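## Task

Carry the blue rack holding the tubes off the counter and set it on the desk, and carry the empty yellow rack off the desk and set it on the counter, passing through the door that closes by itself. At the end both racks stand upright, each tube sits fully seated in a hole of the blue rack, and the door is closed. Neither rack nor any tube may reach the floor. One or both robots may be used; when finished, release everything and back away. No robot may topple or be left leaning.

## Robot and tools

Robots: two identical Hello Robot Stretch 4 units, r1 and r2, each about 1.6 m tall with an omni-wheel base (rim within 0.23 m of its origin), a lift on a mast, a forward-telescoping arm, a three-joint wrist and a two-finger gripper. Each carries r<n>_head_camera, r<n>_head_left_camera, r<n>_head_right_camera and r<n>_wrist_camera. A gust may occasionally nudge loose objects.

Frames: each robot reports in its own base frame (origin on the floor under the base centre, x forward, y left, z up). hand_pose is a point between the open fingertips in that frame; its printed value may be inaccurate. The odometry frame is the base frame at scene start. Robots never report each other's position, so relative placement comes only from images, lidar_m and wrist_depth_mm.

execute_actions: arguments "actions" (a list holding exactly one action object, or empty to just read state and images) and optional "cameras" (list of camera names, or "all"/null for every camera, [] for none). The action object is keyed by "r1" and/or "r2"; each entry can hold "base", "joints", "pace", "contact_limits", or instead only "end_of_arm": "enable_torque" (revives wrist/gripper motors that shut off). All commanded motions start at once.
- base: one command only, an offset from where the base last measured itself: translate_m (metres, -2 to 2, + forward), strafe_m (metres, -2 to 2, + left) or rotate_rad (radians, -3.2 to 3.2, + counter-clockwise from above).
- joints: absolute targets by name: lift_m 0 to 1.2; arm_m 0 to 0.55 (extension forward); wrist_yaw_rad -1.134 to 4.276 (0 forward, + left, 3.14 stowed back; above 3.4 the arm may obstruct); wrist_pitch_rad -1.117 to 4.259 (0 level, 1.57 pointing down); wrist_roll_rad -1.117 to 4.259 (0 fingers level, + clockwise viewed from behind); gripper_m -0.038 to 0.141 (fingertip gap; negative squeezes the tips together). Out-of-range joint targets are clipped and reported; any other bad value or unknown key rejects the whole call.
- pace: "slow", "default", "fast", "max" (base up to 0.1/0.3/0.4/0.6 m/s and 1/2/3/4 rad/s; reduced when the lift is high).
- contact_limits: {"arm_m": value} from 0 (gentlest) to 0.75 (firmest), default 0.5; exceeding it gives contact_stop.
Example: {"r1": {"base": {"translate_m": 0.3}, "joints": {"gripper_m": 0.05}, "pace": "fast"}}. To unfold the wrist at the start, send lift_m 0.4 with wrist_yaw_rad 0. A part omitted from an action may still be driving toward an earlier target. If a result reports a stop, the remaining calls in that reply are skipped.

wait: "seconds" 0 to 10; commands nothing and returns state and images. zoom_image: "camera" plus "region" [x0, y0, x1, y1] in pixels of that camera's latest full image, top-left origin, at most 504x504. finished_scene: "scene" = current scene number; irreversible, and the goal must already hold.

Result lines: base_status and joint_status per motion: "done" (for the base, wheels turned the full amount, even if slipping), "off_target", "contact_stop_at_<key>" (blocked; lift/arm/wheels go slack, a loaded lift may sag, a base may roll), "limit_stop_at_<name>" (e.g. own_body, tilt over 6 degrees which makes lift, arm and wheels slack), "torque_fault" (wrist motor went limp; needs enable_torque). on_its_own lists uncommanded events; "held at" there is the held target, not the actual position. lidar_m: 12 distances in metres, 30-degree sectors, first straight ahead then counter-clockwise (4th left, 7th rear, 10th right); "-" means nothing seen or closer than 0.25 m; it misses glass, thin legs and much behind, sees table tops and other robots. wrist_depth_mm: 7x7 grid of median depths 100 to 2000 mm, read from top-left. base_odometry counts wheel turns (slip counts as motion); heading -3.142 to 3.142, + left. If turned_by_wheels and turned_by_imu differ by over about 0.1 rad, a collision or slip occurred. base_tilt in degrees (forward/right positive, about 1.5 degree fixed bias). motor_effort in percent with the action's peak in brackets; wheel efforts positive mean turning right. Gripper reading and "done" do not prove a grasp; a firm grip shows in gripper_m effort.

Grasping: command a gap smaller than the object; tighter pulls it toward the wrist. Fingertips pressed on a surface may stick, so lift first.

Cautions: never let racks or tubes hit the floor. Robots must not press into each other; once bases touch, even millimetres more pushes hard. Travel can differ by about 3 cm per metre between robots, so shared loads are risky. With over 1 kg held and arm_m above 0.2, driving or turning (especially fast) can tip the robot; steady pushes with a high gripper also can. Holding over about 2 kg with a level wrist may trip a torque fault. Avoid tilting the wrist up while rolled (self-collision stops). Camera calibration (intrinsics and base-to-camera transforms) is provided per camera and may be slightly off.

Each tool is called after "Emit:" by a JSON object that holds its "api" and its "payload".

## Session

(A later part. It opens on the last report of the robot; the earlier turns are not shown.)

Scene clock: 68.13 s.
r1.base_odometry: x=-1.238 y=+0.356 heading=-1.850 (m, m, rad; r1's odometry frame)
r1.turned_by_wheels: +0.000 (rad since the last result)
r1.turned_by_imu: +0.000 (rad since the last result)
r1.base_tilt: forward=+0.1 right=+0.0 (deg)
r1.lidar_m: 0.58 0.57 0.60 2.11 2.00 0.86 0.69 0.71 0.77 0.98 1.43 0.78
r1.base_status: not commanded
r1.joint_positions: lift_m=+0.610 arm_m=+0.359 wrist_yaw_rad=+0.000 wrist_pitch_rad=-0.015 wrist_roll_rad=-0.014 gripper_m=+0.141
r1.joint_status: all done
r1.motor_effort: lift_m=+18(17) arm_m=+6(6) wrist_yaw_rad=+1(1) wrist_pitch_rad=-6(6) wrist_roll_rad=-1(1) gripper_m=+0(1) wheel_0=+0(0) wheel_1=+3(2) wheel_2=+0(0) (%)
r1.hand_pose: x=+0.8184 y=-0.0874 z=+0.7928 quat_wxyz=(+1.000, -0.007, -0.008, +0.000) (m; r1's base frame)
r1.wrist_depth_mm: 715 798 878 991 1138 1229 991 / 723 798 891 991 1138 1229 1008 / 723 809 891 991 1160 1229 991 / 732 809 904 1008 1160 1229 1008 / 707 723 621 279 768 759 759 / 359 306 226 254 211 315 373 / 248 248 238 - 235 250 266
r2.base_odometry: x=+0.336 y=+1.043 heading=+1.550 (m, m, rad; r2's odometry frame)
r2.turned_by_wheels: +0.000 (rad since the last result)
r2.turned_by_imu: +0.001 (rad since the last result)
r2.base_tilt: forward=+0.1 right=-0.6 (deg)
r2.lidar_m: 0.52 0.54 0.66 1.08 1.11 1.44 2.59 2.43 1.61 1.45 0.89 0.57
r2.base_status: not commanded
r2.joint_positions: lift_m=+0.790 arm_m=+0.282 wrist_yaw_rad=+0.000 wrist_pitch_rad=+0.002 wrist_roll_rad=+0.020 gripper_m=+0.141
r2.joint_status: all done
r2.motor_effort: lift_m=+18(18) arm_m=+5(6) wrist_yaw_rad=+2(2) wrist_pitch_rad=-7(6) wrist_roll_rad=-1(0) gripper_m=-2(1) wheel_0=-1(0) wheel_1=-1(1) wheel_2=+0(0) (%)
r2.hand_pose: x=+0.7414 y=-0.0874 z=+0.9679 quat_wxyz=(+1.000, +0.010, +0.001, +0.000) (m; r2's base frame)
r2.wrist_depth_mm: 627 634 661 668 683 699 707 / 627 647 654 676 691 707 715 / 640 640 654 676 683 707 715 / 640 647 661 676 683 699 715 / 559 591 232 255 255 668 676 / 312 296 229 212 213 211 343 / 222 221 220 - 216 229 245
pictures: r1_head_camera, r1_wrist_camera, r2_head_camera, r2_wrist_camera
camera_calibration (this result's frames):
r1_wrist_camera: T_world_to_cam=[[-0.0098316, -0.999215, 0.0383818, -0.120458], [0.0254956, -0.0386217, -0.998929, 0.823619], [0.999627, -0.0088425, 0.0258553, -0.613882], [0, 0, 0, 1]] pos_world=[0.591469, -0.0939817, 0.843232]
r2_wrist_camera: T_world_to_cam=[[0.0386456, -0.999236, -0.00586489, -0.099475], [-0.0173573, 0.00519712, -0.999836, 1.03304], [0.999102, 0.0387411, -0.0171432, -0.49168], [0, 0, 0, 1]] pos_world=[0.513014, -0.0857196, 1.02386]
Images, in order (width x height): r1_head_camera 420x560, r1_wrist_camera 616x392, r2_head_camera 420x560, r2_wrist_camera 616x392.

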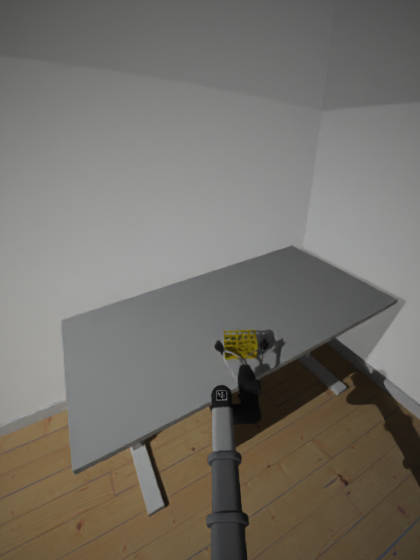

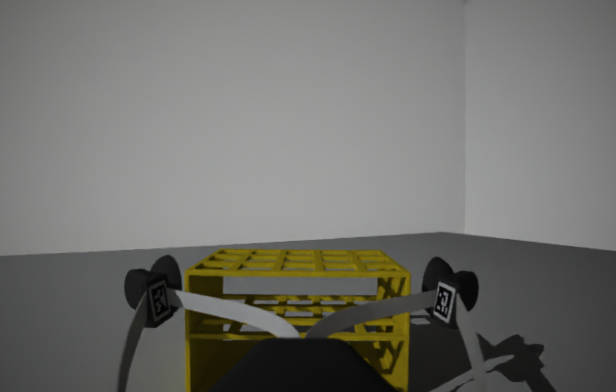

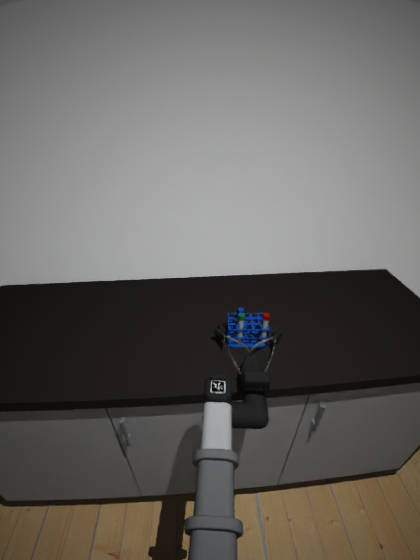

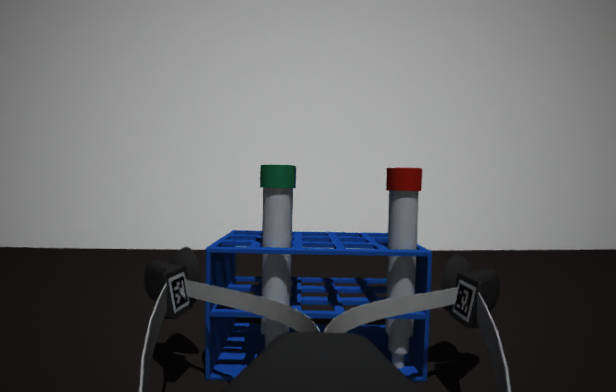

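Emit:
{"api": "execute_actions", "payload": {"actions": [{"r1":{"joints":{"arm_m":0.372,"lift_m":0.59},"pace":"slow"},"r2":{"joints":{"arm_m":0.295,"lift_m":0.782},"pace":"slow"}}], "cameras": ["r1_wrist_camera","r2_wrist_camera"]}}

Emit:
{"api": "execute_actions", "payload": {"actions": [{"r1":{"joints":{"gripper_m":0.085},"pace":"slow"},"r2":{"joints":{"gripper_m":0.085},"pace":"slow"}}], "cameras": ["r1_head_camera","r1_wrist_camera","r2_head_camera","r2_wrist_camera"]}}

Emit:
{"api": "zoom_image", "payload": {"camera": "r2_head_camera", "region": [200,290,300,390]}}

Emit:
{"api": "zoom_image", "payload": {"camera": "r1_head_camera", "region": [200,300,290,390]}}

Scene clock: 73.80 s.
r1.base_odometry: x=-1.238 y=+0.356 heading=-1.850 (m, m, rad; r1's odometry frame)
r1.turned_by_wheels: +0.000 (rad since the last result)
r1.turned_by_imu: +0.000 (rad since the last result)
r1.base_tilt: forward=+0.1 right=+0.0 (deg)
r1.lidar_m: 0.59 0.56 0.61 2.10 2.03 0.87 0.69 0.71 0.77 0.98 1.43 0.78
r1.base_status: not commanded
r1.joint_positions: lift_m=+0.590 arm_m=+0.371 wrist_yaw_rad=+0.000 wrist_pitch_rad=-0.015 wrist_roll_rad=-0.014 gripper_m=+0.141
r1.joint_status: all done
r1.motor_effort: lift_m=+17(17) arm_m=+6(5) wrist_yaw_rad=-1(0) wrist_pitch_rad=-6(6) wrist_roll_rad=-1(1) gripper_m=+1(1) wheel_0=+0(0) wheel_1=+2(2) wheel_2=+0(0) (%)
r1.hand_pose: x=+0.8304 y=-0.0874 z=+0.7728 quat_wxyz=(+1.000, -0.007, -0.008, +0.000) (m; r1's base frame)
r1.wrist_depth_mm: 715 788 866 976 1138 1205 991 / 715 788 878 991 1118 1229 991 / 715 778 878 991 1118 1229 1008 / 715 778 878 991 1138 1205 991 / 580 603 236 268 266 640 627 / 298 254 211 215 212 262 312 / 206 205 202 - 204 208 213
r2.base_odometry: x=+0.336 y=+1.043 heading=+1.550 (m, m, rad; r2's odometry frame)
r2.turned_by_wheels: +0.000 (rad since the last result)
r2.turned_by_imu: +0.001 (rad since the last result)
r2.base_tilt: forward=+0.1 right=-0.6 (deg)
r2.lidar_m: 0.52 0.53 0.68 1.09 1.13 1.42 2.59 2.40 1.61 1.48 0.89 0.58
r2.base_status: not commanded
r2.joint_positions: lift_m=+0.782 arm_m=+0.294 wrist_yaw_rad=+0.000 wrist_pitch_rad=+0.002 wrist_roll_rad=+0.020 gripper_m=+0.141
r2.joint_status: all done
r2.motor_effort: lift_m=+17(17) arm_m=+5(5) wrist_yaw_rad=+1(2) wrist_pitch_rad=-7(6) wrist_roll_rad=-2(1) gripper_m=-1(2) wheel_0=+0(0) wheel_1=-1(1) wheel_2=+0(0) (%)
r2.hand_pose: x=+0.7534 y=-0.0874 z=+0.9599 quat_wxyz=(+1.000, +0.010, +0.001, +0.000) (m; r2's base frame)
r2.wrist_depth_mm: 615 627 640 654 676 683 691 / 621 627 640 654 668 691 707 / 615 634 654 668 676 691 699 / 634 634 640 661 661 683 699 / 530 549 227 246 204 621 627 / 290 273 199 202 202 211 320 / 206 205 204 - 204 213 228
pictures: r1_wrist_camera, r2_wrist_camera
camera_calibration (this result's frames):
r1_wrist_camera: T_world_to_cam=[[-0.00983175, -0.999215, 0.0383818, -0.119572], [0.0254956, -0.0386216, -0.998929, 0.803342], [0.999627, -0.00884265, 0.0258553, -0.625361], [0, 0, 0, 1]] pos_world=[0.60347, -0.0939817, 0.823239]
r2_wrist_camera: T_world_to_cam=[[0.0386414, -0.999236, -0.00586447, -0.0999835], [-0.017343, 0.00519732, -0.999836, 1.02529], [0.999103, 0.0387367, -0.017129, -0.503809], [0, 0, 0, 1]] pos_world=[0.525002, -0.0857199, 1.0159]
Images, in order (width x height): r1_wrist_camera 616x392, r2_wrist_camera 616x392.

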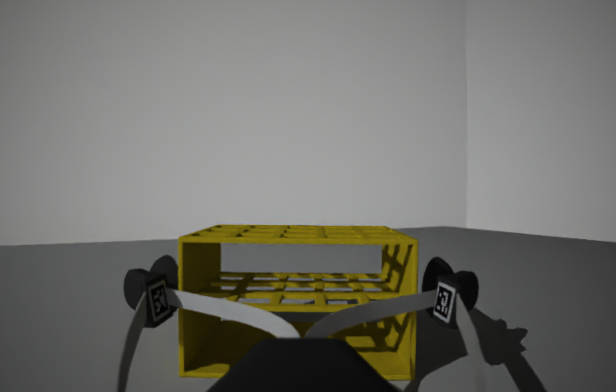

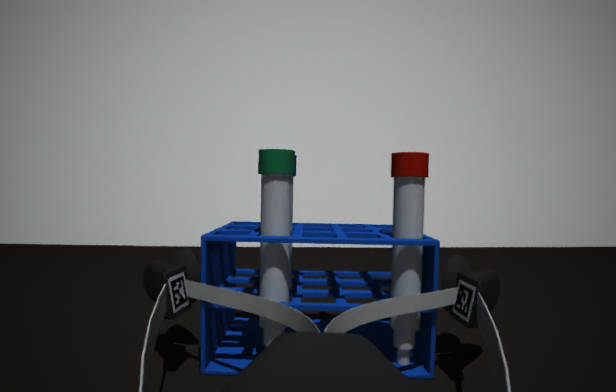

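Scene clock: 76.83 s.
r1.base_odometry: x=-1.238 y=+0.356 heading=-1.850 (m, m, rad; r1's odometry frame)
r1.turned_by_wheels: +0.000 (rad since the last result)
r1.turned_by_imu: +0.000 (rad since the last result)
r1.base_tilt: forward=+0.2 right=+0.1 (deg)
r1.lidar_m: 0.57 0.55 0.59 2.09 2.04 0.86 0.71 0.70 0.74 0.97 1.43 0.78
r1.base_status: not commanded
r1.joint_positions: lift_m=+0.590 arm_m=+0.371 wrist_yaw_rad=+0.000 wrist_pitch_rad=-0.015 wrist_roll_rad=-0.014 gripper_m=+0.085
r1.joint_status: all done
r1.motor_effort: lift_m=+17(17) arm_m=+6(6) wrist_yaw_rad=-2(2) wrist_pitch_rad=-6(6) wrist_roll_rad=+0(1) gripper_m=-19(20) wheel_0=+0(0) wheel_1=+2(3) wheel_2=+0(0) (%)
r1.hand_pose: x=+0.8304 y=-0.0874 z=+0.7728 quat_wxyz=(+1.000, -0.007, -0.008, +0.000) (m; r1's base frame)
r1.wrist_depth_mm: 707 788 878 991 1138 1205 991 / 723 788 878 991 1118 1229 1008 / 723 788 878 1008 1138 1205 991 / 723 798 878 991 1138 1229 991 / 580 603 233 452 260 634 640 / 298 187 206 255 206 260 312 / 206 204 189 - 191 208 213
r2.base_odometry: x=+0.336 y=+1.043 heading=+1.550 (m, m, rad; r2's odometry frame)
r2.turned_by_wheels: +0.000 (rad since the last result)
r2.turned_by_imu: +0.001 (rad since the last result)
r2.base_tilt: forward=+0.1 right=-0.6 (deg)
r2.lidar_m: 0.50 0.51 0.69 1.08 1.13 1.41 2.60 2.38 1.60 1.48 0.88 0.59
r2.base_status: not commanded
r2.joint_positions: lift_m=+0.782 arm_m=+0.294 wrist_yaw_rad=+0.000 wrist_pitch_rad=+0.002 wrist_roll_rad=+0.020 gripper_m=+0.085
r2.joint_status: all done
r2.motor_effort: lift_m=+17(17) arm_m=+5(5) wrist_yaw_rad=+2(2) wrist_pitch_rad=-6(6) wrist_roll_rad=-1(1) gripper_m=-24(21) wheel_0=-1(0) wheel_1=-1(1) wheel_2=+0(0) (%)
r2.hand_pose: x=+0.7534 y=-0.0874 z=+0.9599 quat_wxyz=(+1.000, +0.010, +0.001, +0.000) (m; r2's base frame)
r2.wrist_depth_mm: 615 627 640 661 676 676 699 / 621 640 640 654 676 699 699 / 621 634 647 661 676 699 707 / 621 634 647 668 676 691 699 / 525 549 237 236 198 627 627 / 290 255 196 211 196 185 317 / 206 205 204 - 195 213 228
pictures: r1_head_camera, r1_wrist_camera, r2_head_camera, r2_wrist_camera
camera_calibration (this result's frames):
r1_wrist_camera: T_world_to_cam=[[-0.00983162, -0.999215, 0.0383819, -0.119572], [0.0254957, -0.0386218, -0.998929, 0.803341], [0.999627, -0.00884251, 0.0258554, -0.625364], [0, 0, 0, 1]] pos_world=[0.603473, -0.0939817, 0.823239]
r2_wrist_camera: T_world_to_cam=[[0.0386413, -0.999236, -0.00586457, -0.0999837], [-0.0173434, 0.00519741, -0.999836, 1.02529], [0.999103, 0.0387367, -0.0171293, -0.503818], [0, 0, 0, 1]] pos_world=[0.525011, -0.0857199, 1.0159]
Images, in order (width x height): r1_head_camera 420x560, r1_wrist_camera 616x392, r2_head_camera 420x560, r2_wrist_camera 616x392.

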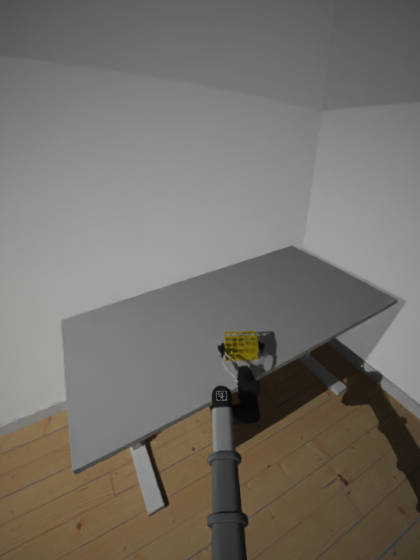

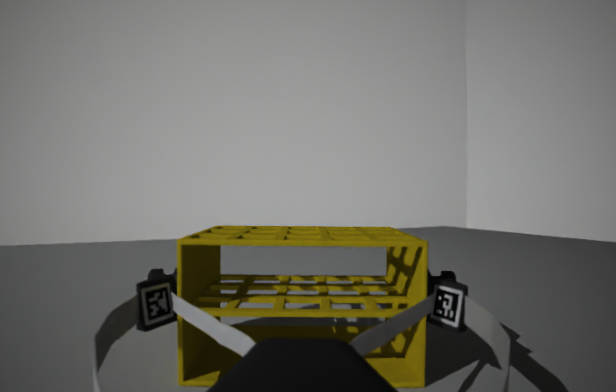

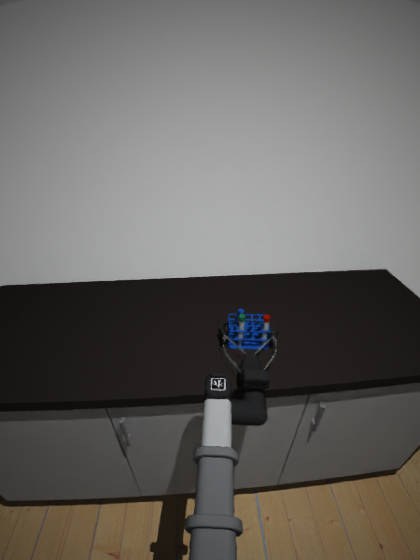

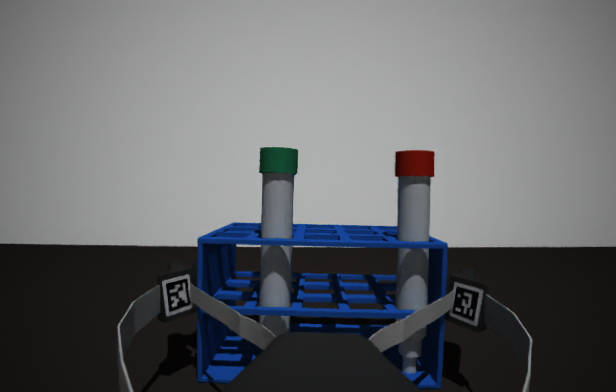

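Region (200, 290, 300, 390) of r2_head_camera's 420x560 image, scaled by 5.040, with more detail than that image has.

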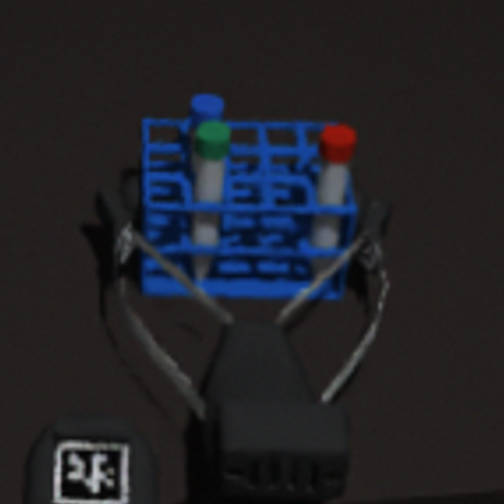

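Region (200, 300, 290, 390) of r1_head_camera's 420x560 image, scaled by 5.600, with more detail than that image has.

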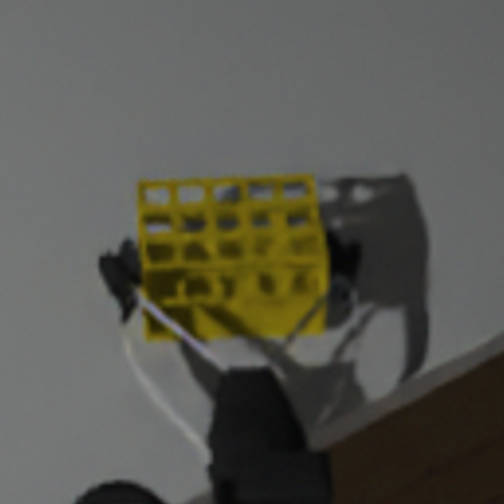

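Gripped. Squeeze more and test the lift.

Emit:
{"api": "execute_actions", "payload": {"actions": [{"r1":{"joints":{"gripper_m":0.055}},"r2":{"joints":{"gripper_m":0.055}}}], "cameras": []}}

Emit:
{"api": "execute_actions", "payload": {"actions": [{"r1":{"joints":{"lift_m":0.63},"pace":"slow"},"r2":{"joints":{"lift_m":0.822},"pace":"slow"}}], "cameras": ["r1_head_camera","r1_wrist_camera","r2_head_camera","r2_wrist_camera"]}}

Scene clock: 81.17 s.
r1.base_odometry: x=-1.238 y=+0.356 heading=-1.850 (m, m, rad; r1's odometry frame)
r1.turned_by_wheels: +0.000 (rad since the last result)
r1.turned_by_imu: +0.000 (rad since the last result)
r1.base_tilt: forward=+0.1 right=-0.1 (deg)
r1.lidar_m: 0.59 0.56 0.58 2.10 2.04 0.87 0.70 0.71 0.76 0.97 1.43 0.80
r1.base_status: not commanded
r1.joint_positions: lift_m=+0.590 arm_m=+0.371 wrist_yaw_rad=+0.000 wrist_pitch_rad=-0.015 wrist_roll_rad=-0.014 gripper_m=+0.056
r1.joint_status: all done
r1.motor_effort: lift_m=+17(17) arm_m=+6(6) wrist_yaw_rad=-1(1) wrist_pitch_rad=-6(6) wrist_roll_rad=-1(0) gripper_m=-24(23) wheel_0=+0(0) wheel_1=+2(2) wheel_2=+0(0) (%)
r1.hand_pose: x=+0.8304 y=-0.0874 z=+0.7728 quat_wxyz=(+1.000, -0.007, -0.008, +0.000) (m; r1's base frame)
r1.wrist_depth_mm: 707 778 866 976 1138 1229 991 / 723 788 891 976 1118 1229 991 / 723 798 878 991 1118 1229 991 / 723 788 878 976 1138 1205 976 / 580 597 234 449 236 634 627 / 298 172 203 235 196 177 314 / 198 205 181 - 183 208 206
r2.base_odometry: x=+0.336 y=+1.043 heading=+1.550 (m, m, rad; r2's odometry frame)
r2.turned_by_wheels: +0.000 (rad since the last result)
r2.turned_by_imu: +0.001 (rad since the last result)
r2.base_tilt: forward=+0.0 right=-0.6 (deg)
r2.lidar_m: 0.51 0.54 0.65 1.08 1.10 1.46 2.60 2.40 1.59 1.46 0.86 0.58
r2.base_status: not commanded
r2.joint_positions: lift_m=+0.782 arm_m=+0.294 wrist_yaw_rad=+0.000 wrist_pitch_rad=+0.002 wrist_roll_rad=+0.020 gripper_m=+0.056
r2.joint_status: all done
r2.motor_effort: lift_m=+18(17) arm_m=+5(5) wrist_yaw_rad=+2(2) wrist_pitch_rad=-7(6) wrist_roll_rad=-1(1) gripper_m=-30(31) wheel_0=+0(1) wheel_1=-1(1) wheel_2=+0(0) (%)
r2.hand_pose: x=+0.7534 y=-0.0874 z=+0.9599 quat_wxyz=(+1.000, +0.010, +0.001, +0.000) (m; r2's base frame)
r2.wrist_depth_mm: 615 634 647 661 676 691 691 / 621 634 647 654 676 691 707 / 621 634 640 661 668 691 707 / 621 634 647 661 676 691 715 / 525 544 211 253 199 615 627 / 291 177 186 199 183 174 319 / 206 206 190 - 183 213 200
pictures: none
No camera images: the call's "cameras" was empty. Leave "cameras" out to get every camera's image.

Scene clock: 82.33 s.
r1.base_odometry: x=-1.238 y=+0.356 heading=-1.850 (m, m, rad; r1's odometry frame)
r1.turned_by_wheels: +0.000 (rad since the last result)
r1.turned_by_imu: +0.000 (rad since the last result)
r1.base_tilt: forward=+0.1 right=+0.0 (deg)
r1.lidar_m: 0.57 0.56 0.59 2.11 2.04 0.85 0.71 0.71 0.78 0.97 1.43 0.78
r1.base_status: not commanded
r1.joint_positions: lift_m=+0.630 arm_m=+0.371 wrist_yaw_rad=+0.000 wrist_pitch_rad=-0.014 wrist_roll_rad=-0.014 gripper_m=+0.056
r1.joint_status: all done
r1.motor_effort: lift_m=+23(21) arm_m=+6(6) wrist_yaw_rad=-1(0) wrist_pitch_rad=-9(8) wrist_roll_rad=-1(1) gripper_m=-25(25) wheel_0=+0(0) wheel_1=+2(3) wheel_2=+0(0) (%)
r1.hand_pose: x=+0.8304 y=-0.0874 z=+0.8122 quat_wxyz=(+1.000, -0.007, -0.007, +0.000) (m; r1's base frame)
r1.wrist_depth_mm: 707 788 878 976 1118 1205 991 / 715 788 878 976 1118 1229 1008 / 715 788 891 991 1118 1205 991 / 715 798 878 991 1138 1229 1008 / 707 759 236 621 236 878 946 / 413 172 202 236 195 177 433 / 277 286 180 - 190 291 286
r2.base_odometry: x=+0.336 y=+1.043 heading=+1.550 (m, m, rad; r2's odometry frame)
r2.turned_by_wheels: +0.000 (rad since the last result)
r2.turned_by_imu: +0.000 (rad since the last result)
r2.base_tilt: forward=+0.1 right=-0.6 (deg)
r2.lidar_m: 0.51 0.53 0.67 1.10 1.12 1.44 2.58 2.44 1.59 1.47 0.90 0.57
r2.base_status: not commanded
r2.joint_positions: lift_m=+0.822 arm_m=+0.294 wrist_yaw_rad=+0.000 wrist_pitch_rad=+0.003 wrist_roll_rad=+0.020 gripper_m=+0.056
r2.joint_status: all done
r2.motor_effort: lift_m=+24(26) arm_m=+5(5) wrist_yaw_rad=+1(2) wrist_pitch_rad=-9(10) wrist_roll_rad=-1(1) gripper_m=-27(27) wheel_0=+0(0) wheel_1=-1(1) wheel_2=+0(0) (%)
r2.hand_pose: x=+0.7534 y=-0.0874 z=+0.9991 quat_wxyz=(+1.000, +0.010, +0.001, +0.000) (m; r2's base frame)
r2.wrist_depth_mm: 621 627 640 654 668 691 699 / 621 627 654 654 668 691 699 / 621 634 647 654 683 683 707 / 621 640 647 661 668 699 707 / 621 634 212 253 198 699 715 / 397 176 185 200 183 176 439 / 282 282 190 - 183 293 282
pictures: r1_head_camera, r1_wrist_camera, r2_head_camera, r2_wrist_camera
camera_calibration (this result's frames):
r1_wrist_camera: T_world_to_cam=[[-0.00980213, -0.999215, 0.0383895, -0.121113], [0.0247226, -0.0386218, -0.998948, 0.84329], [0.999646, -0.00884273, 0.0250818, -0.625775], [0, 0, 0, 1]] pos_world=[0.603518, -0.0939817, 0.862748]
r2_wrist_camera: T_world_to_cam=[[0.0386356, -0.999236, -0.00590389, -0.0997107], [-0.0183618, 0.00519737, -0.999818, 1.06518], [0.999085, 0.038737, -0.0181469, -0.502125], [0, 0, 0, 1]] pos_world=[0.525077, -0.0857199, 1.05529]
Images, in order (width x height): r1_head_camera 420x560, r1_wrist_camera 616x392, r2_head_camera 420x560, r2_wrist_camera 616x392.

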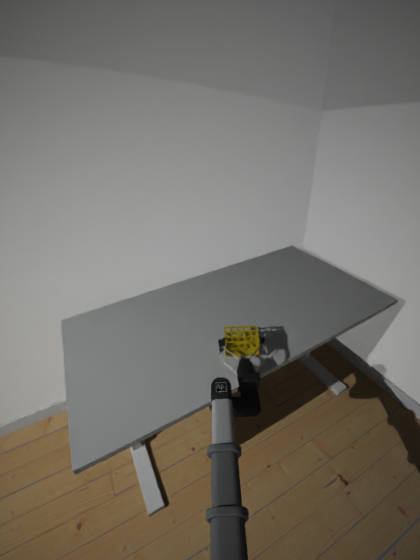

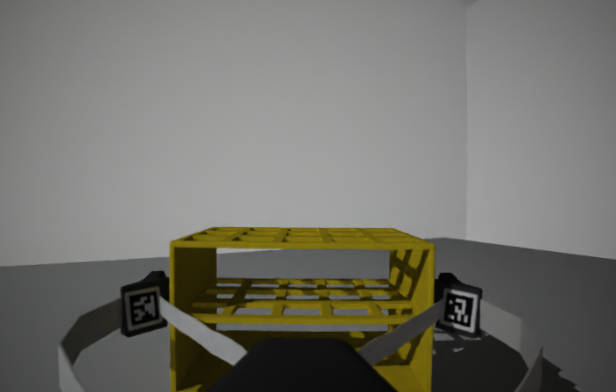

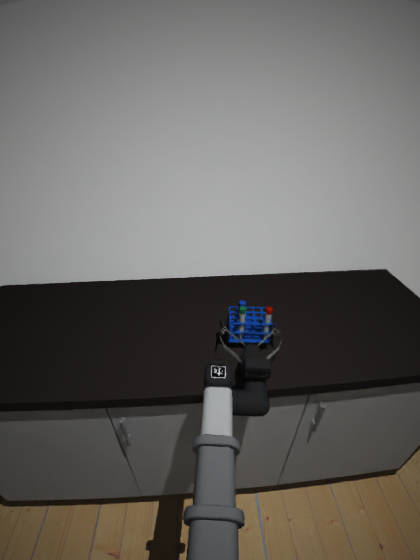

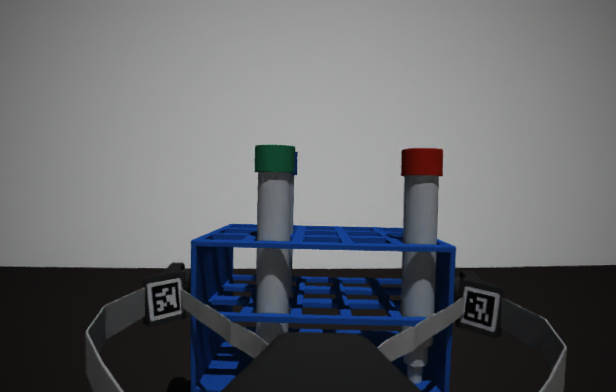

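Emit:
{"api": "execute_actions", "payload": {"actions": [{"r1":{"joints":{"arm_m":0,"lift_m":0.66},"base":{"rotate_rad":0.455},"pace":"slow"},"r2":{"joints":{"arm_m":0,"lift_m":0.84},"base":{"translate_m":-2.0}}}], "cameras": ["r1_head_left_camera","r1_wrist_camera","r2_head_right_camera","r2_wrist_camera"]}}

Scene clock: 100.70 s.
r1.base_odometry: x=-1.238 y=+0.356 heading=-1.396 (m, m, rad; r1's odometry frame)
r1.turned_by_wheels: +0.454 (rad since the last result)
r1.turned_by_imu: +0.464 (rad since the last result)
r1.base_tilt: forward=+0.1 right=-0.1 (deg)
r1.lidar_m: 0.41 0.57 1.95 2.32 0.90 0.70 0.70 0.75 0.88 1.43 0.85 0.60
r1.base_status: done
r1.joint_positions: lift_m=+0.660 arm_m=+0.001 wrist_yaw_rad=+0.000 wrist_pitch_rad=-0.014 wrist_roll_rad=-0.014 gripper_m=+0.056
r1.joint_status: all done
r1.motor_effort: lift_m=+23(26) arm_m=-5(8) wrist_yaw_rad=-2(2) wrist_pitch_rad=-9(8) wrist_roll_rad=-1(0) gripper_m=-25(24) wheel_0=-1(6) wheel_1=-3(6) wheel_2=-4(7) (%)
r1.hand_pose: x=+0.4603 y=-0.0874 z=+0.8421 quat_wxyz=(+1.000, -0.007, -0.007, +0.000) (m; r1's base frame)
r1.wrist_depth_mm: 1118 1138 1160 1138 1138 1138 1182 / 1138 1160 1138 1160 1160 1160 1160 / 1138 1118 1138 1138 1138 1160 1160 / 1138 1118 1118 1160 1138 1160 1182 / 1138 1138 235 778 236 1078 1078 / 1138 172 203 236 195 177 535 / 342 351 180 - 190 357 351
r2.base_odometry: x=+0.295 y=-0.956 heading=+1.550 (m, m, rad; r2's odometry frame)
r2.turned_by_wheels: +0.000 (rad since the last result)
r2.turned_by_imu: +0.003 (rad since the last result)
r2.base_tilt: forward=+0.1 right=-0.6 (deg)
r2.lidar_m: 0.38 1.46 0.96 0.87 0.88 0.64 0.56 0.57 0.76 1.69 1.68 2.17
r2.base_status: done
r2.joint_positions: lift_m=+0.840 arm_m=+0.001 wrist_yaw_rad=+0.000 wrist_pitch_rad=+0.003 wrist_roll_rad=+0.020 gripper_m=+0.056
r2.joint_status: all done
r2.motor_effort: lift_m=+23(26) arm_m=-5(5) wrist_yaw_rad=+2(1) wrist_pitch_rad=-10(10) wrist_roll_rad=-1(1) gripper_m=-28(31) wheel_0=-1(4) wheel_1=+0(5) wheel_2=+0(7) (%)
r2.hand_pose: x=+0.4605 y=-0.0874 z=+1.0171 quat_wxyz=(+1.000, +0.010, +0.002, +0.000) (m; r2's base frame)
r2.wrist_depth_mm: 1618 - - - - - - / 1576 - - - - - - / 1618 - - - - - - / 1661 - - - - - - / 1618 - 212 252 198 - - / 1618 176 185 200 182 174 1921 / 1576 - 191 - 183 - 1921
pictures: r1_head_left_camera, r1_wrist_camera, r2_head_right_camera, r2_wrist_camera
camera_calibration (this result's frames):
r1_wrist_camera: T_world_to_cam=[[-0.00979413, -0.999215, 0.0383899, -0.125893], [0.0245625, -0.0386206, -0.998952, 0.882431], [0.99965, -0.00884091, 0.0249214, -0.256449], [0, 0, 0, 1]] pos_world=[0.233452, -0.0939816, 0.89273]
r2_wrist_camera: T_world_to_cam=[[0.038502, -0.999241, -0.00591248, -0.0882562], [-0.0185876, 0.00519967, -0.999814, 1.07793], [0.999086, 0.0386047, -0.0183733, -0.208945], [0, 0, 0, 1]] pos_world=[0.232188, -0.0857278, 1.07337]
Images, in order (width x height): r1_head_left_camera 420x672, r1_wrist_camera 616x392, r2_head_right_camera 420x672, r2_wrist_camera 616x392.

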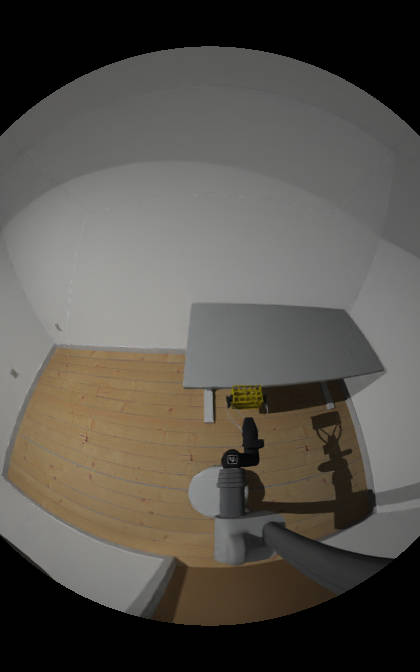

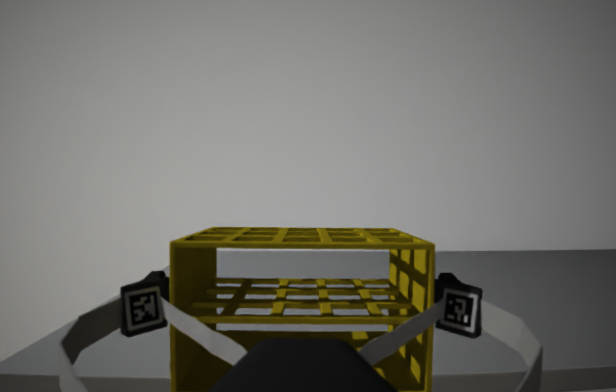

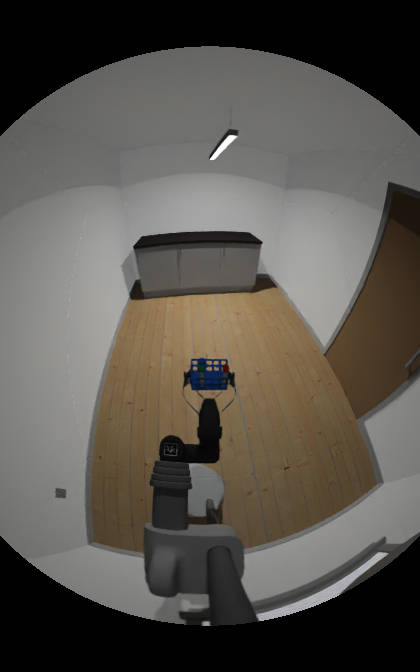

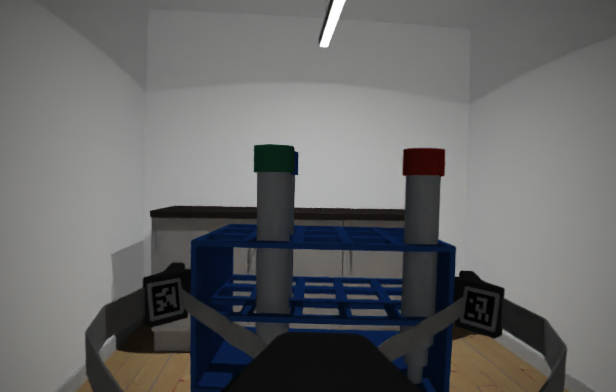

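Emit:
{"api": "execute_actions", "payload": {"actions": [{"r1":{"base":{"strafe_m":-0.33}},"r2":{"base":{"rotate_rad":-1.45},"pace":"slow"}}], "cameras": []}}

Emit:
{"api": "execute_actions", "payload": {"actions": [{"r1":{"base":{"translate_m":-0.42}},"r2":{"base":{"translate_m":0.3}}}], "cameras": ["r1_head_left_camera","r1_head_right_camera","r2_head_left_camera"]}}

Scene clock: 107.87 s.
r1.base_odometry: x=-1.563 y=+0.298 heading=-1.396 (m, m, rad; r1's odometry frame)
r1.turned_by_wheels: +0.000 (rad since the last result)
r1.turned_by_imu: +0.000 (rad since the last result)
r1.base_tilt: forward=+0.1 right=+0.0 (deg)
r1.lidar_m: 0.41 0.60 1.96 2.53 0.90 0.73 0.71 0.68 0.91 1.10 0.84 0.62
r1.base_status: done
r1.joint_positions: lift_m=+0.660 arm_m=+0.001 wrist_yaw_rad=+0.000 wrist_pitch_rad=-0.014 wrist_roll_rad=-0.014 gripper_m=+0.056
r1.joint_status: not commanded
r1.motor_effort: lift_m=+23(23) arm_m=-5(5) wrist_yaw_rad=-1(2) wrist_pitch_rad=-9(9) wrist_roll_rad=+0(1) gripper_m=-23(25) wheel_0=+1(9) wheel_1=-2(11) wheel_2=+0(2) (%)
r1.hand_pose: x=+0.4603 y=-0.0874 z=+0.8421 quat_wxyz=(+1.000, -0.007, -0.007, +0.000) (m; r1's base frame)
r1.wrist_depth_mm: 1138 1160 1138 1160 1160 1160 1182 / 1118 1160 1138 1160 1160 1160 1138 / 1118 1138 1160 1138 1160 1160 1160 / 1118 1138 1138 1160 1160 1138 1160 / 1118 1025 235 768 236 1098 1098 / 517 172 203 236 195 177 535 / 342 351 181 - 190 357 353
r2.base_odometry: x=+0.295 y=-0.956 heading=+0.100 (m, m, rad; r2's odometry frame)
r2.turned_by_wheels: -1.450 (rad since the last result)
r2.turned_by_imu: -1.423 (rad since the last result)
r2.base_tilt: forward=+0.1 right=-0.6 (deg)
r2.lidar_m: 0.39 1.75 2.44 2.45 1.28 0.91 0.86 0.83 0.60 0.55 0.57 0.83
r2.base_status: done
r2.joint_positions: lift_m=+0.840 arm_m=+0.001 wrist_yaw_rad=+0.000 wrist_pitch_rad=+0.003 wrist_roll_rad=+0.020 gripper_m=+0.056
r2.joint_status: not commanded
r2.motor_effort: lift_m=+23(23) arm_m=-5(5) wrist_yaw_rad=+2(1) wrist_pitch_rad=-10(10) wrist_roll_rad=-1(2) gripper_m=-32(29) wheel_0=+1(4) wheel_1=+2(5) wheel_2=+0(7) (%)
r2.hand_pose: x=+0.4605 y=-0.0874 z=+1.0171 quat_wxyz=(+1.000, +0.010, +0.002, +0.000) (m; r2's base frame)
r2.wrist_depth_mm: 1537 1499 1499 1464 1430 1205 809 / 1499 1499 1499 1537 1464 1205 798 / 1499 1537 1499 1499 1464 1182 798 / 1537 1537 1499 1499 1464 1205 798 / 1537 1499 221 253 198 1078 798 / 1537 176 186 200 183 175 750 / 1576 1576 191 - 183 1078 741
pictures: none
No camera images: the call's "cameras" was empty. Leave "cameras" out to get every camera's image.

Scene clock: 110.73 s.
r1.base_odometry: x=-1.636 y=+0.712 heading=-1.396 (m, m, rad; r1's odometry frame)
r1.turned_by_wheels: +0.000 (rad since the last result)
r1.turned_by_imu: +0.000 (rad since the last result)
r1.base_tilt: forward=+0.1 right=+0.0 (deg)
r1.lidar_m: 0.42 1.04 2.54 0.87 0.42 0.30 0.27 0.30 0.35 0.84 1.16 1.03
r1.base_status: done
r1.joint_positions: lift_m=+0.660 arm_m=+0.001 wrist_yaw_rad=+0.000 wrist_pitch_rad=-0.014 wrist_roll_rad=-0.014 gripper_m=+0.056
r1.joint_status: not commanded
r1.motor_effort: lift_m=+23(23) arm_m=-5(5) wrist_yaw_rad=-1(0) wrist_pitch_rad=-9(8) wrist_roll_rad=-1(1) gripper_m=-24(25) wheel_0=-1(5) wheel_1=-2(7) wheel_2=+1(8) (%)
r1.hand_pose: x=+0.4603 y=-0.0874 z=+0.8421 quat_wxyz=(+1.000, -0.007, -0.007, +0.000) (m; r1's base frame)
r1.wrist_depth_mm: 1537 1576 1537 1537 1576 1576 1366 / 1537 1537 1576 1576 1576 1576 1366 / 1576 1537 1576 1576 1618 1618 1366 / 1537 1576 1537 1576 1576 1576 1397 / 1576 1025 235 768 236 1098 1098 / 1576 172 203 236 195 177 1281 / 1537 1576 181 - 190 1576 1281
r2.base_odometry: x=+0.593 y=-0.926 heading=+0.100 (m, m, rad; r2's odometry frame)
r2.turned_by_wheels: +0.000 (rad since the last result)
r2.turned_by_imu: +0.001 (rad since the last result)
r2.base_tilt: forward=+0.1 right=-0.5 (deg)
r2.lidar_m: 0.40 1.45 2.03 2.51 1.68 1.23 1.17 0.85 0.59 0.54 0.58 0.88
r2.base_status: done
r2.joint_positions: lift_m=+0.840 arm_m=+0.001 wrist_yaw_rad=+0.000 wrist_pitch_rad=+0.003 wrist_roll_rad=+0.020 gripper_m=+0.056
r2.joint_status: not commanded
r2.motor_effort: lift_m=+23(23) arm_m=-5(5) wrist_yaw_rad=+2(2) wrist_pitch_rad=-10(10) wrist_roll_rad=-1(1) gripper_m=-24(26) wheel_0=-1(5) wheel_1=-1(4) wheel_2=+0(12) (%)
r2.hand_pose: x=+0.4605 y=-0.0874 z=+1.0171 quat_wxyz=(+1.000, +0.010, +0.002, +0.000) (m; r2's base frame)
r2.wrist_depth_mm: 1205 1182 1205 1160 1182 1160 809 / 1255 1205 1205 1182 1182 1160 809 / 1205 1182 1205 1182 1182 1160 809 / 1205 1205 1205 1205 1182 1182 798 / 1182 1229 211 252 198 1118 788 / 1229 177 186 199 183 174 750 / 1205 1255 191 - 183 1078 741
pictures: r1_head_left_camera, r1_head_right_camera, r2_head_left_camera
Images, in order (width x height): r1_head_left_camera 420x672, r1_head_right_camera 420x672, r2_head_left_camera 420x672.

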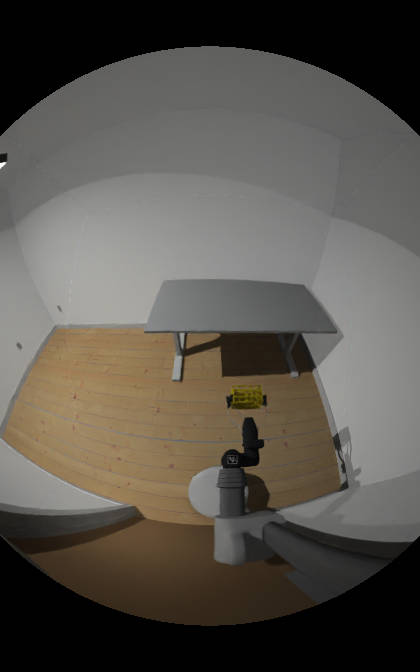

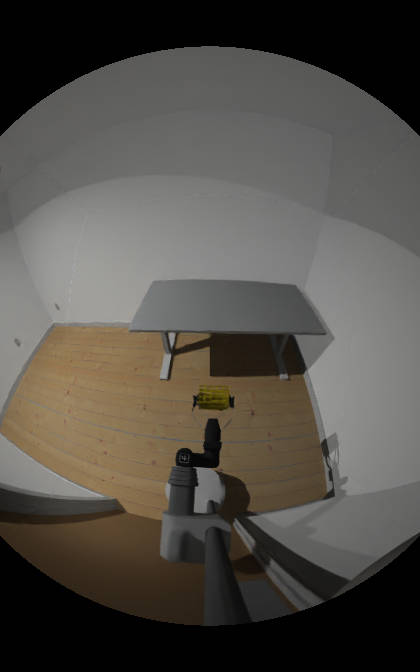

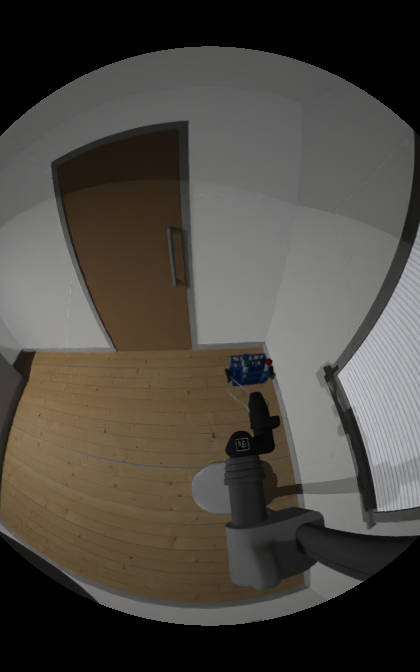

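Emit:
{"api": "execute_actions", "payload": {"actions": [{"r1":{"base":{"strafe_m":0.04}}}], "cameras": []}}

Emit:
{"api": "execute_actions", "payload": {"actions": [{"r1":{"base":{"translate_m":-0.3},"pace":"slow"}}], "cameras": ["r1_head_left_camera","r1_head_right_camera","r2_head_left_camera"]}}

Scene clock: 114.93 s.
r1.base_odometry: x=-1.596 y=+0.719 heading=-1.396 (m, m, rad; r1's odometry frame)
r1.turned_by_wheels: +0.000 (rad since the last result)
r1.turned_by_imu: +0.000 (rad since the last result)
r1.base_tilt: forward=+0.0 right=-0.1 (deg)
r1.lidar_m: 0.44 1.02 2.54 0.89 0.41 0.30 0.27 0.29 0.40 0.80 1.19 1.03
r1.base_status: done
r1.joint_positions: lift_m=+0.660 arm_m=+0.001 wrist_yaw_rad=+0.000 wrist_pitch_rad=-0.014 wrist_roll_rad=-0.014 gripper_m=+0.056
r1.joint_status: not commanded
r1.motor_effort: lift_m=+22(22) arm_m=-5(5) wrist_yaw_rad=+1(1) wrist_pitch_rad=-9(8) wrist_roll_rad=+0(0) gripper_m=-25(24) wheel_0=+0(10) wheel_1=+0(9) wheel_2=+0(3) (%)
r1.hand_pose: x=+0.4603 y=-0.0874 z=+0.8421 quat_wxyz=(+1.000, -0.007, -0.007, +0.000) (m; r1's base frame)
r1.wrist_depth_mm: 1537 1537 1537 1576 1618 1576 1430 / 1537 1537 1576 1576 1576 1618 1430 / 1537 1537 1537 1576 1618 1618 1464 / 1537 1576 1537 1576 1576 1618 1430 / 1576 1042 236 778 236 1098 1098 / 1537 172 202 235 196 177 1308 / 1537 1537 181 - 190 1576 1281
r2.base_odometry: x=+0.593 y=-0.926 heading=+0.100 (m, m, rad; r2's odometry frame)
r2.turned_by_wheels: +0.000 (rad since the last result)
r2.turned_by_imu: +0.001 (rad since the last result)
r2.base_tilt: forward=+0.1 right=-0.6 (deg)
r2.lidar_m: 0.40 1.46 2.03 2.51 1.69 1.23 1.17 0.80 0.59 0.54 0.60 0.89
r2.base_status: not commanded
r2.joint_positions: lift_m=+0.840 arm_m=+0.001 wrist_yaw_rad=+0.000 wrist_pitch_rad=+0.003 wrist_roll_rad=+0.020 gripper_m=+0.056
r2.joint_status: not commanded
r2.motor_effort: lift_m=+23(23) arm_m=-5(5) wrist_yaw_rad=+2(2) wrist_pitch_rad=-11(10) wrist_roll_rad=-1(1) gripper_m=-27(29) wheel_0=-1(1) wheel_1=-1(1) wheel_2=+0(0) (%)
r2.hand_pose: x=+0.4605 y=-0.0874 z=+1.0171 quat_wxyz=(+1.000, +0.010, +0.002, +0.000) (m; r2's base frame)
r2.wrist_depth_mm: 1229 1182 1160 1182 1160 1182 798 / 1205 1182 1182 1182 1182 1182 820 / 1229 1182 1182 1182 1182 1160 809 / 1229 1205 1205 1205 1182 1182 809 / 1229 1229 221 252 198 1098 798 / 1229 176 187 200 183 174 741 / 1229 1229 191 - 182 1042 741
pictures: none
No camera images: the call's "cameras" was empty. Leave "cameras" out to get every camera's image.

Scene clock: 119.23 s.
r1.base_odometry: x=-1.648 y=+1.014 heading=-1.396 (m, m, rad; r1's odometry frame)
r1.turned_by_wheels: +0.000 (rad since the last result)
r1.turned_by_imu: -0.001 (rad since the last result)
r1.base_tilt: forward=+0.1 right=+0.0 (deg)
r1.lidar_m: 0.43 1.33 2.73 0.34 0.25 - 0.25 0.26 1.20 0.31 0.34 1.36
r1.base_status: done
r1.joint_positions: lift_m=+0.660 arm_m=+0.001 wrist_yaw_rad=+0.000 wrist_pitch_rad=-0.014 wrist_roll_rad=-0.014 gripper_m=+0.056
r1.joint_status: not commanded
r1.motor_effort: lift_m=+21(23) arm_m=-5(5) wrist_yaw_rad=-1(2) wrist_pitch_rad=-9(9) wrist_roll_rad=+0(0) gripper_m=-24(23) wheel_0=-4(6) wheel_1=-3(10) wheel_2=+4(12) (%)
r1.hand_pose: x=+0.4603 y=-0.0874 z=+0.8422 quat_wxyz=(+1.000, -0.007, -0.007, +0.000) (m; r1's base frame)
r1.wrist_depth_mm: 1863 1863 1808 1921 1921 1863 1430 / 1808 1863 1863 1808 1863 1863 1430 / 1808 1863 1921 1863 1863 1921 1464 / 1863 1808 1808 1863 1863 1921 1464 / 1863 1863 236 1078 236 1464 1336 / 1808 172 203 236 196 177 1430 / 1808 1863 181 - 190 1708 1336
r2.base_odometry: x=+0.593 y=-0.926 heading=+0.100 (m, m, rad; r2's odometry frame)
r2.turned_by_wheels: +0.000 (rad since the last result)
r2.turned_by_imu: +0.001 (rad since the last result)
r2.base_tilt: forward=+0.0 right=-0.6 (deg)
r2.lidar_m: 0.41 1.07 2.01 2.48 1.66 1.24 1.17 0.88 0.57 0.55 0.60 0.89
r2.base_status: not commanded
r2.joint_positions: lift_m=+0.840 arm_m=+0.001 wrist_yaw_rad=+0.000 wrist_pitch_rad=+0.003 wrist_roll_rad=+0.020 gripper_m=+0.056
r2.joint_status: not commanded
r2.motor_effort: lift_m=+23(23) arm_m=-5(5) wrist_yaw_rad=+2(2) wrist_pitch_rad=-10(11) wrist_roll_rad=-1(1) gripper_m=-27(30) wheel_0=-1(1) wheel_1=-1(1) wheel_2=+0(0) (%)
r2.hand_pose: x=+0.4605 y=-0.0874 z=+1.0171 quat_wxyz=(+1.000, +0.010, +0.002, +0.000) (m; r2's base frame)
r2.wrist_depth_mm: 1060 904 - 1182 1182 1138 820 / 1060 904 - 1182 1160 1160 809 / 1060 878 1182 1182 1182 1182 809 / 1042 878 - 1229 1160 1138 809 / 1060 866 221 252 198 1098 798 / 1098 176 186 199 182 175 759 / 1060 904 191 - 183 1078 741
pictures: r1_head_left_camera, r1_head_right_camera, r2_head_left_camera
Images, in order (width x height): r1_head_left_camera 420x672, r1_head_right_camera 420x672, r2_head_left_camera 420x672.

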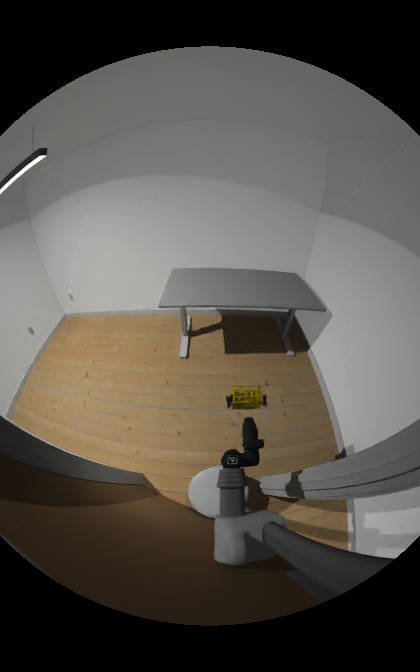

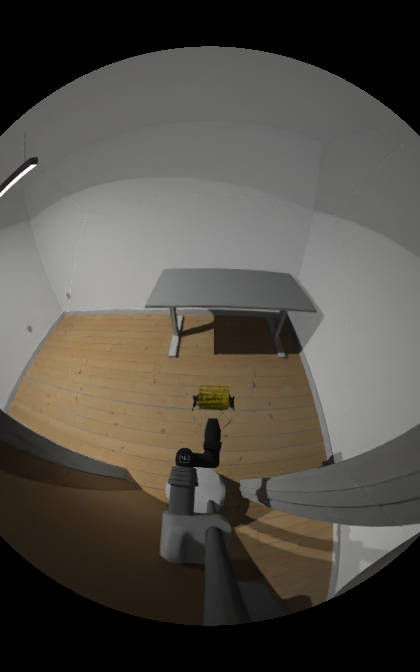

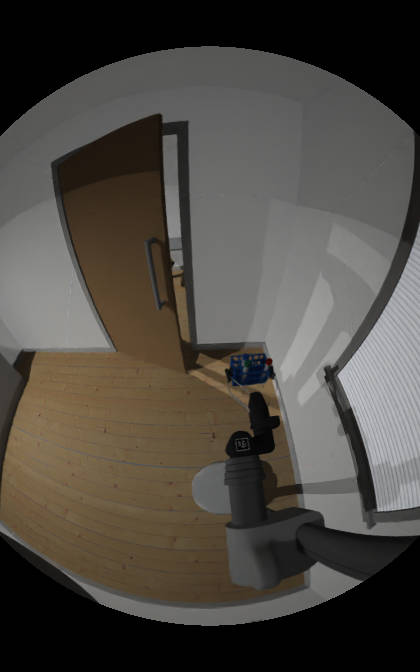

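Emit:
{"api": "execute_actions", "payload": {"actions": [{"r1":{"base":{"translate_m":-0.62},"pace":"slow"}}], "cameras": ["r1_head_left_camera","r2_head_left_camera"]}}

Scene clock: 129.23 s.
r1.base_odometry: x=-1.756 y=+1.625 heading=-1.397 (m, m, rad; r1's odometry frame)
r1.turned_by_wheels: +0.000 (rad since the last result)
r1.turned_by_imu: +0.001 (rad since the last result)
r1.base_tilt: forward=+0.0 right=+0.0 (deg)
r1.lidar_m: 0.42 0.75 0.28 0.25 - 0.25 2.04 0.79 0.66 1.14 0.84 0.66
r1.base_status: done
r1.joint_positions: lift_m=+0.660 arm_m=+0.001 wrist_yaw_rad=+0.000 wrist_pitch_rad=-0.014 wrist_roll_rad=-0.014 gripper_m=+0.056
r1.joint_status: not commanded
r1.motor_effort: lift_m=+21(22) arm_m=-5(5) wrist_yaw_rad=-1(1) wrist_pitch_rad=-9(9) wrist_roll_rad=+0(1) gripper_m=-26(25) wheel_0=-4(6) wheel_1=-2(5) wheel_2=+5(15) (%)
r1.hand_pose: x=+0.4603 y=-0.0874 z=+0.8422 quat_wxyz=(+1.000, -0.007, -0.007, +0.000) (m; r1's base frame)
r1.wrist_depth_mm: - - - - - 480 347 / - - - - - - 347 / - - - - - - 347 / - - - - - - 347 / - - 235 - 236 480 347 / - 172 203 235 196 177 345 / 1808 1863 180 - 190 466 340
r2.base_odometry: x=+0.593 y=-0.926 heading=+0.100 (m, m, rad; r2's odometry frame)
r2.turned_by_wheels: +0.000 (rad since the last result)
r2.turned_by_imu: +0.003 (rad since the last result)
r2.base_tilt: forward=+0.1 right=-0.6 (deg)
r2.lidar_m: 0.41 0.75 0.91 2.50 1.68 1.24 1.19 0.87 0.56 0.55 0.60 0.88
r2.base_status: not commanded
r2.joint_positions: lift_m=+0.840 arm_m=+0.001 wrist_yaw_rad=+0.000 wrist_pitch_rad=+0.003 wrist_roll_rad=+0.020 gripper_m=+0.056
r2.joint_status: not commanded
r2.motor_effort: lift_m=+23(23) arm_m=-5(5) wrist_yaw_rad=+2(2) wrist_pitch_rad=-10(10) wrist_roll_rad=-1(1) gripper_m=-28(29) wheel_0=-1(1) wheel_1=-1(1) wheel_2=+0(0) (%)
r2.hand_pose: x=+0.4605 y=-0.0874 z=+1.0171 quat_wxyz=(+1.000, +0.010, +0.002, +0.000) (m; r2's base frame)
r2.wrist_depth_mm: - - - 1182 1160 1160 809 / - - - 1205 1160 1182 798 / - - - 1182 1160 1160 809 / - - - 1205 1182 1160 809 / - - 221 252 198 1098 798 / - 176 186 199 182 174 759 / - - 191 - 183 1078 741
pictures: r1_head_left_camera, r2_head_left_camera
Images, in order (width x height): r1_head_left_camera 420x672, r2_head_left_camera 420x672.

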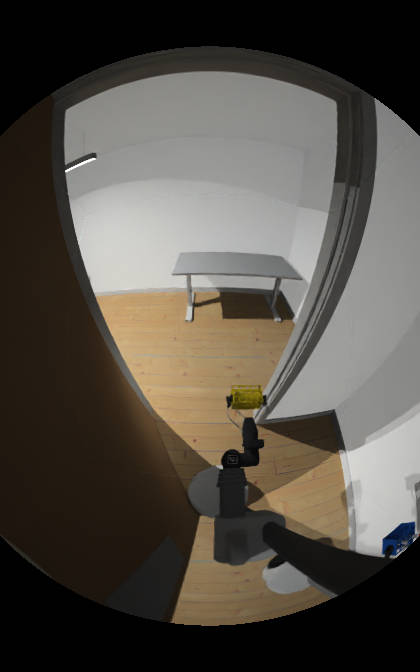

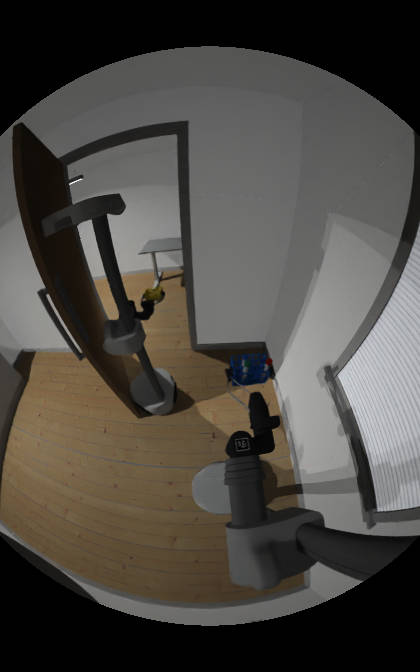

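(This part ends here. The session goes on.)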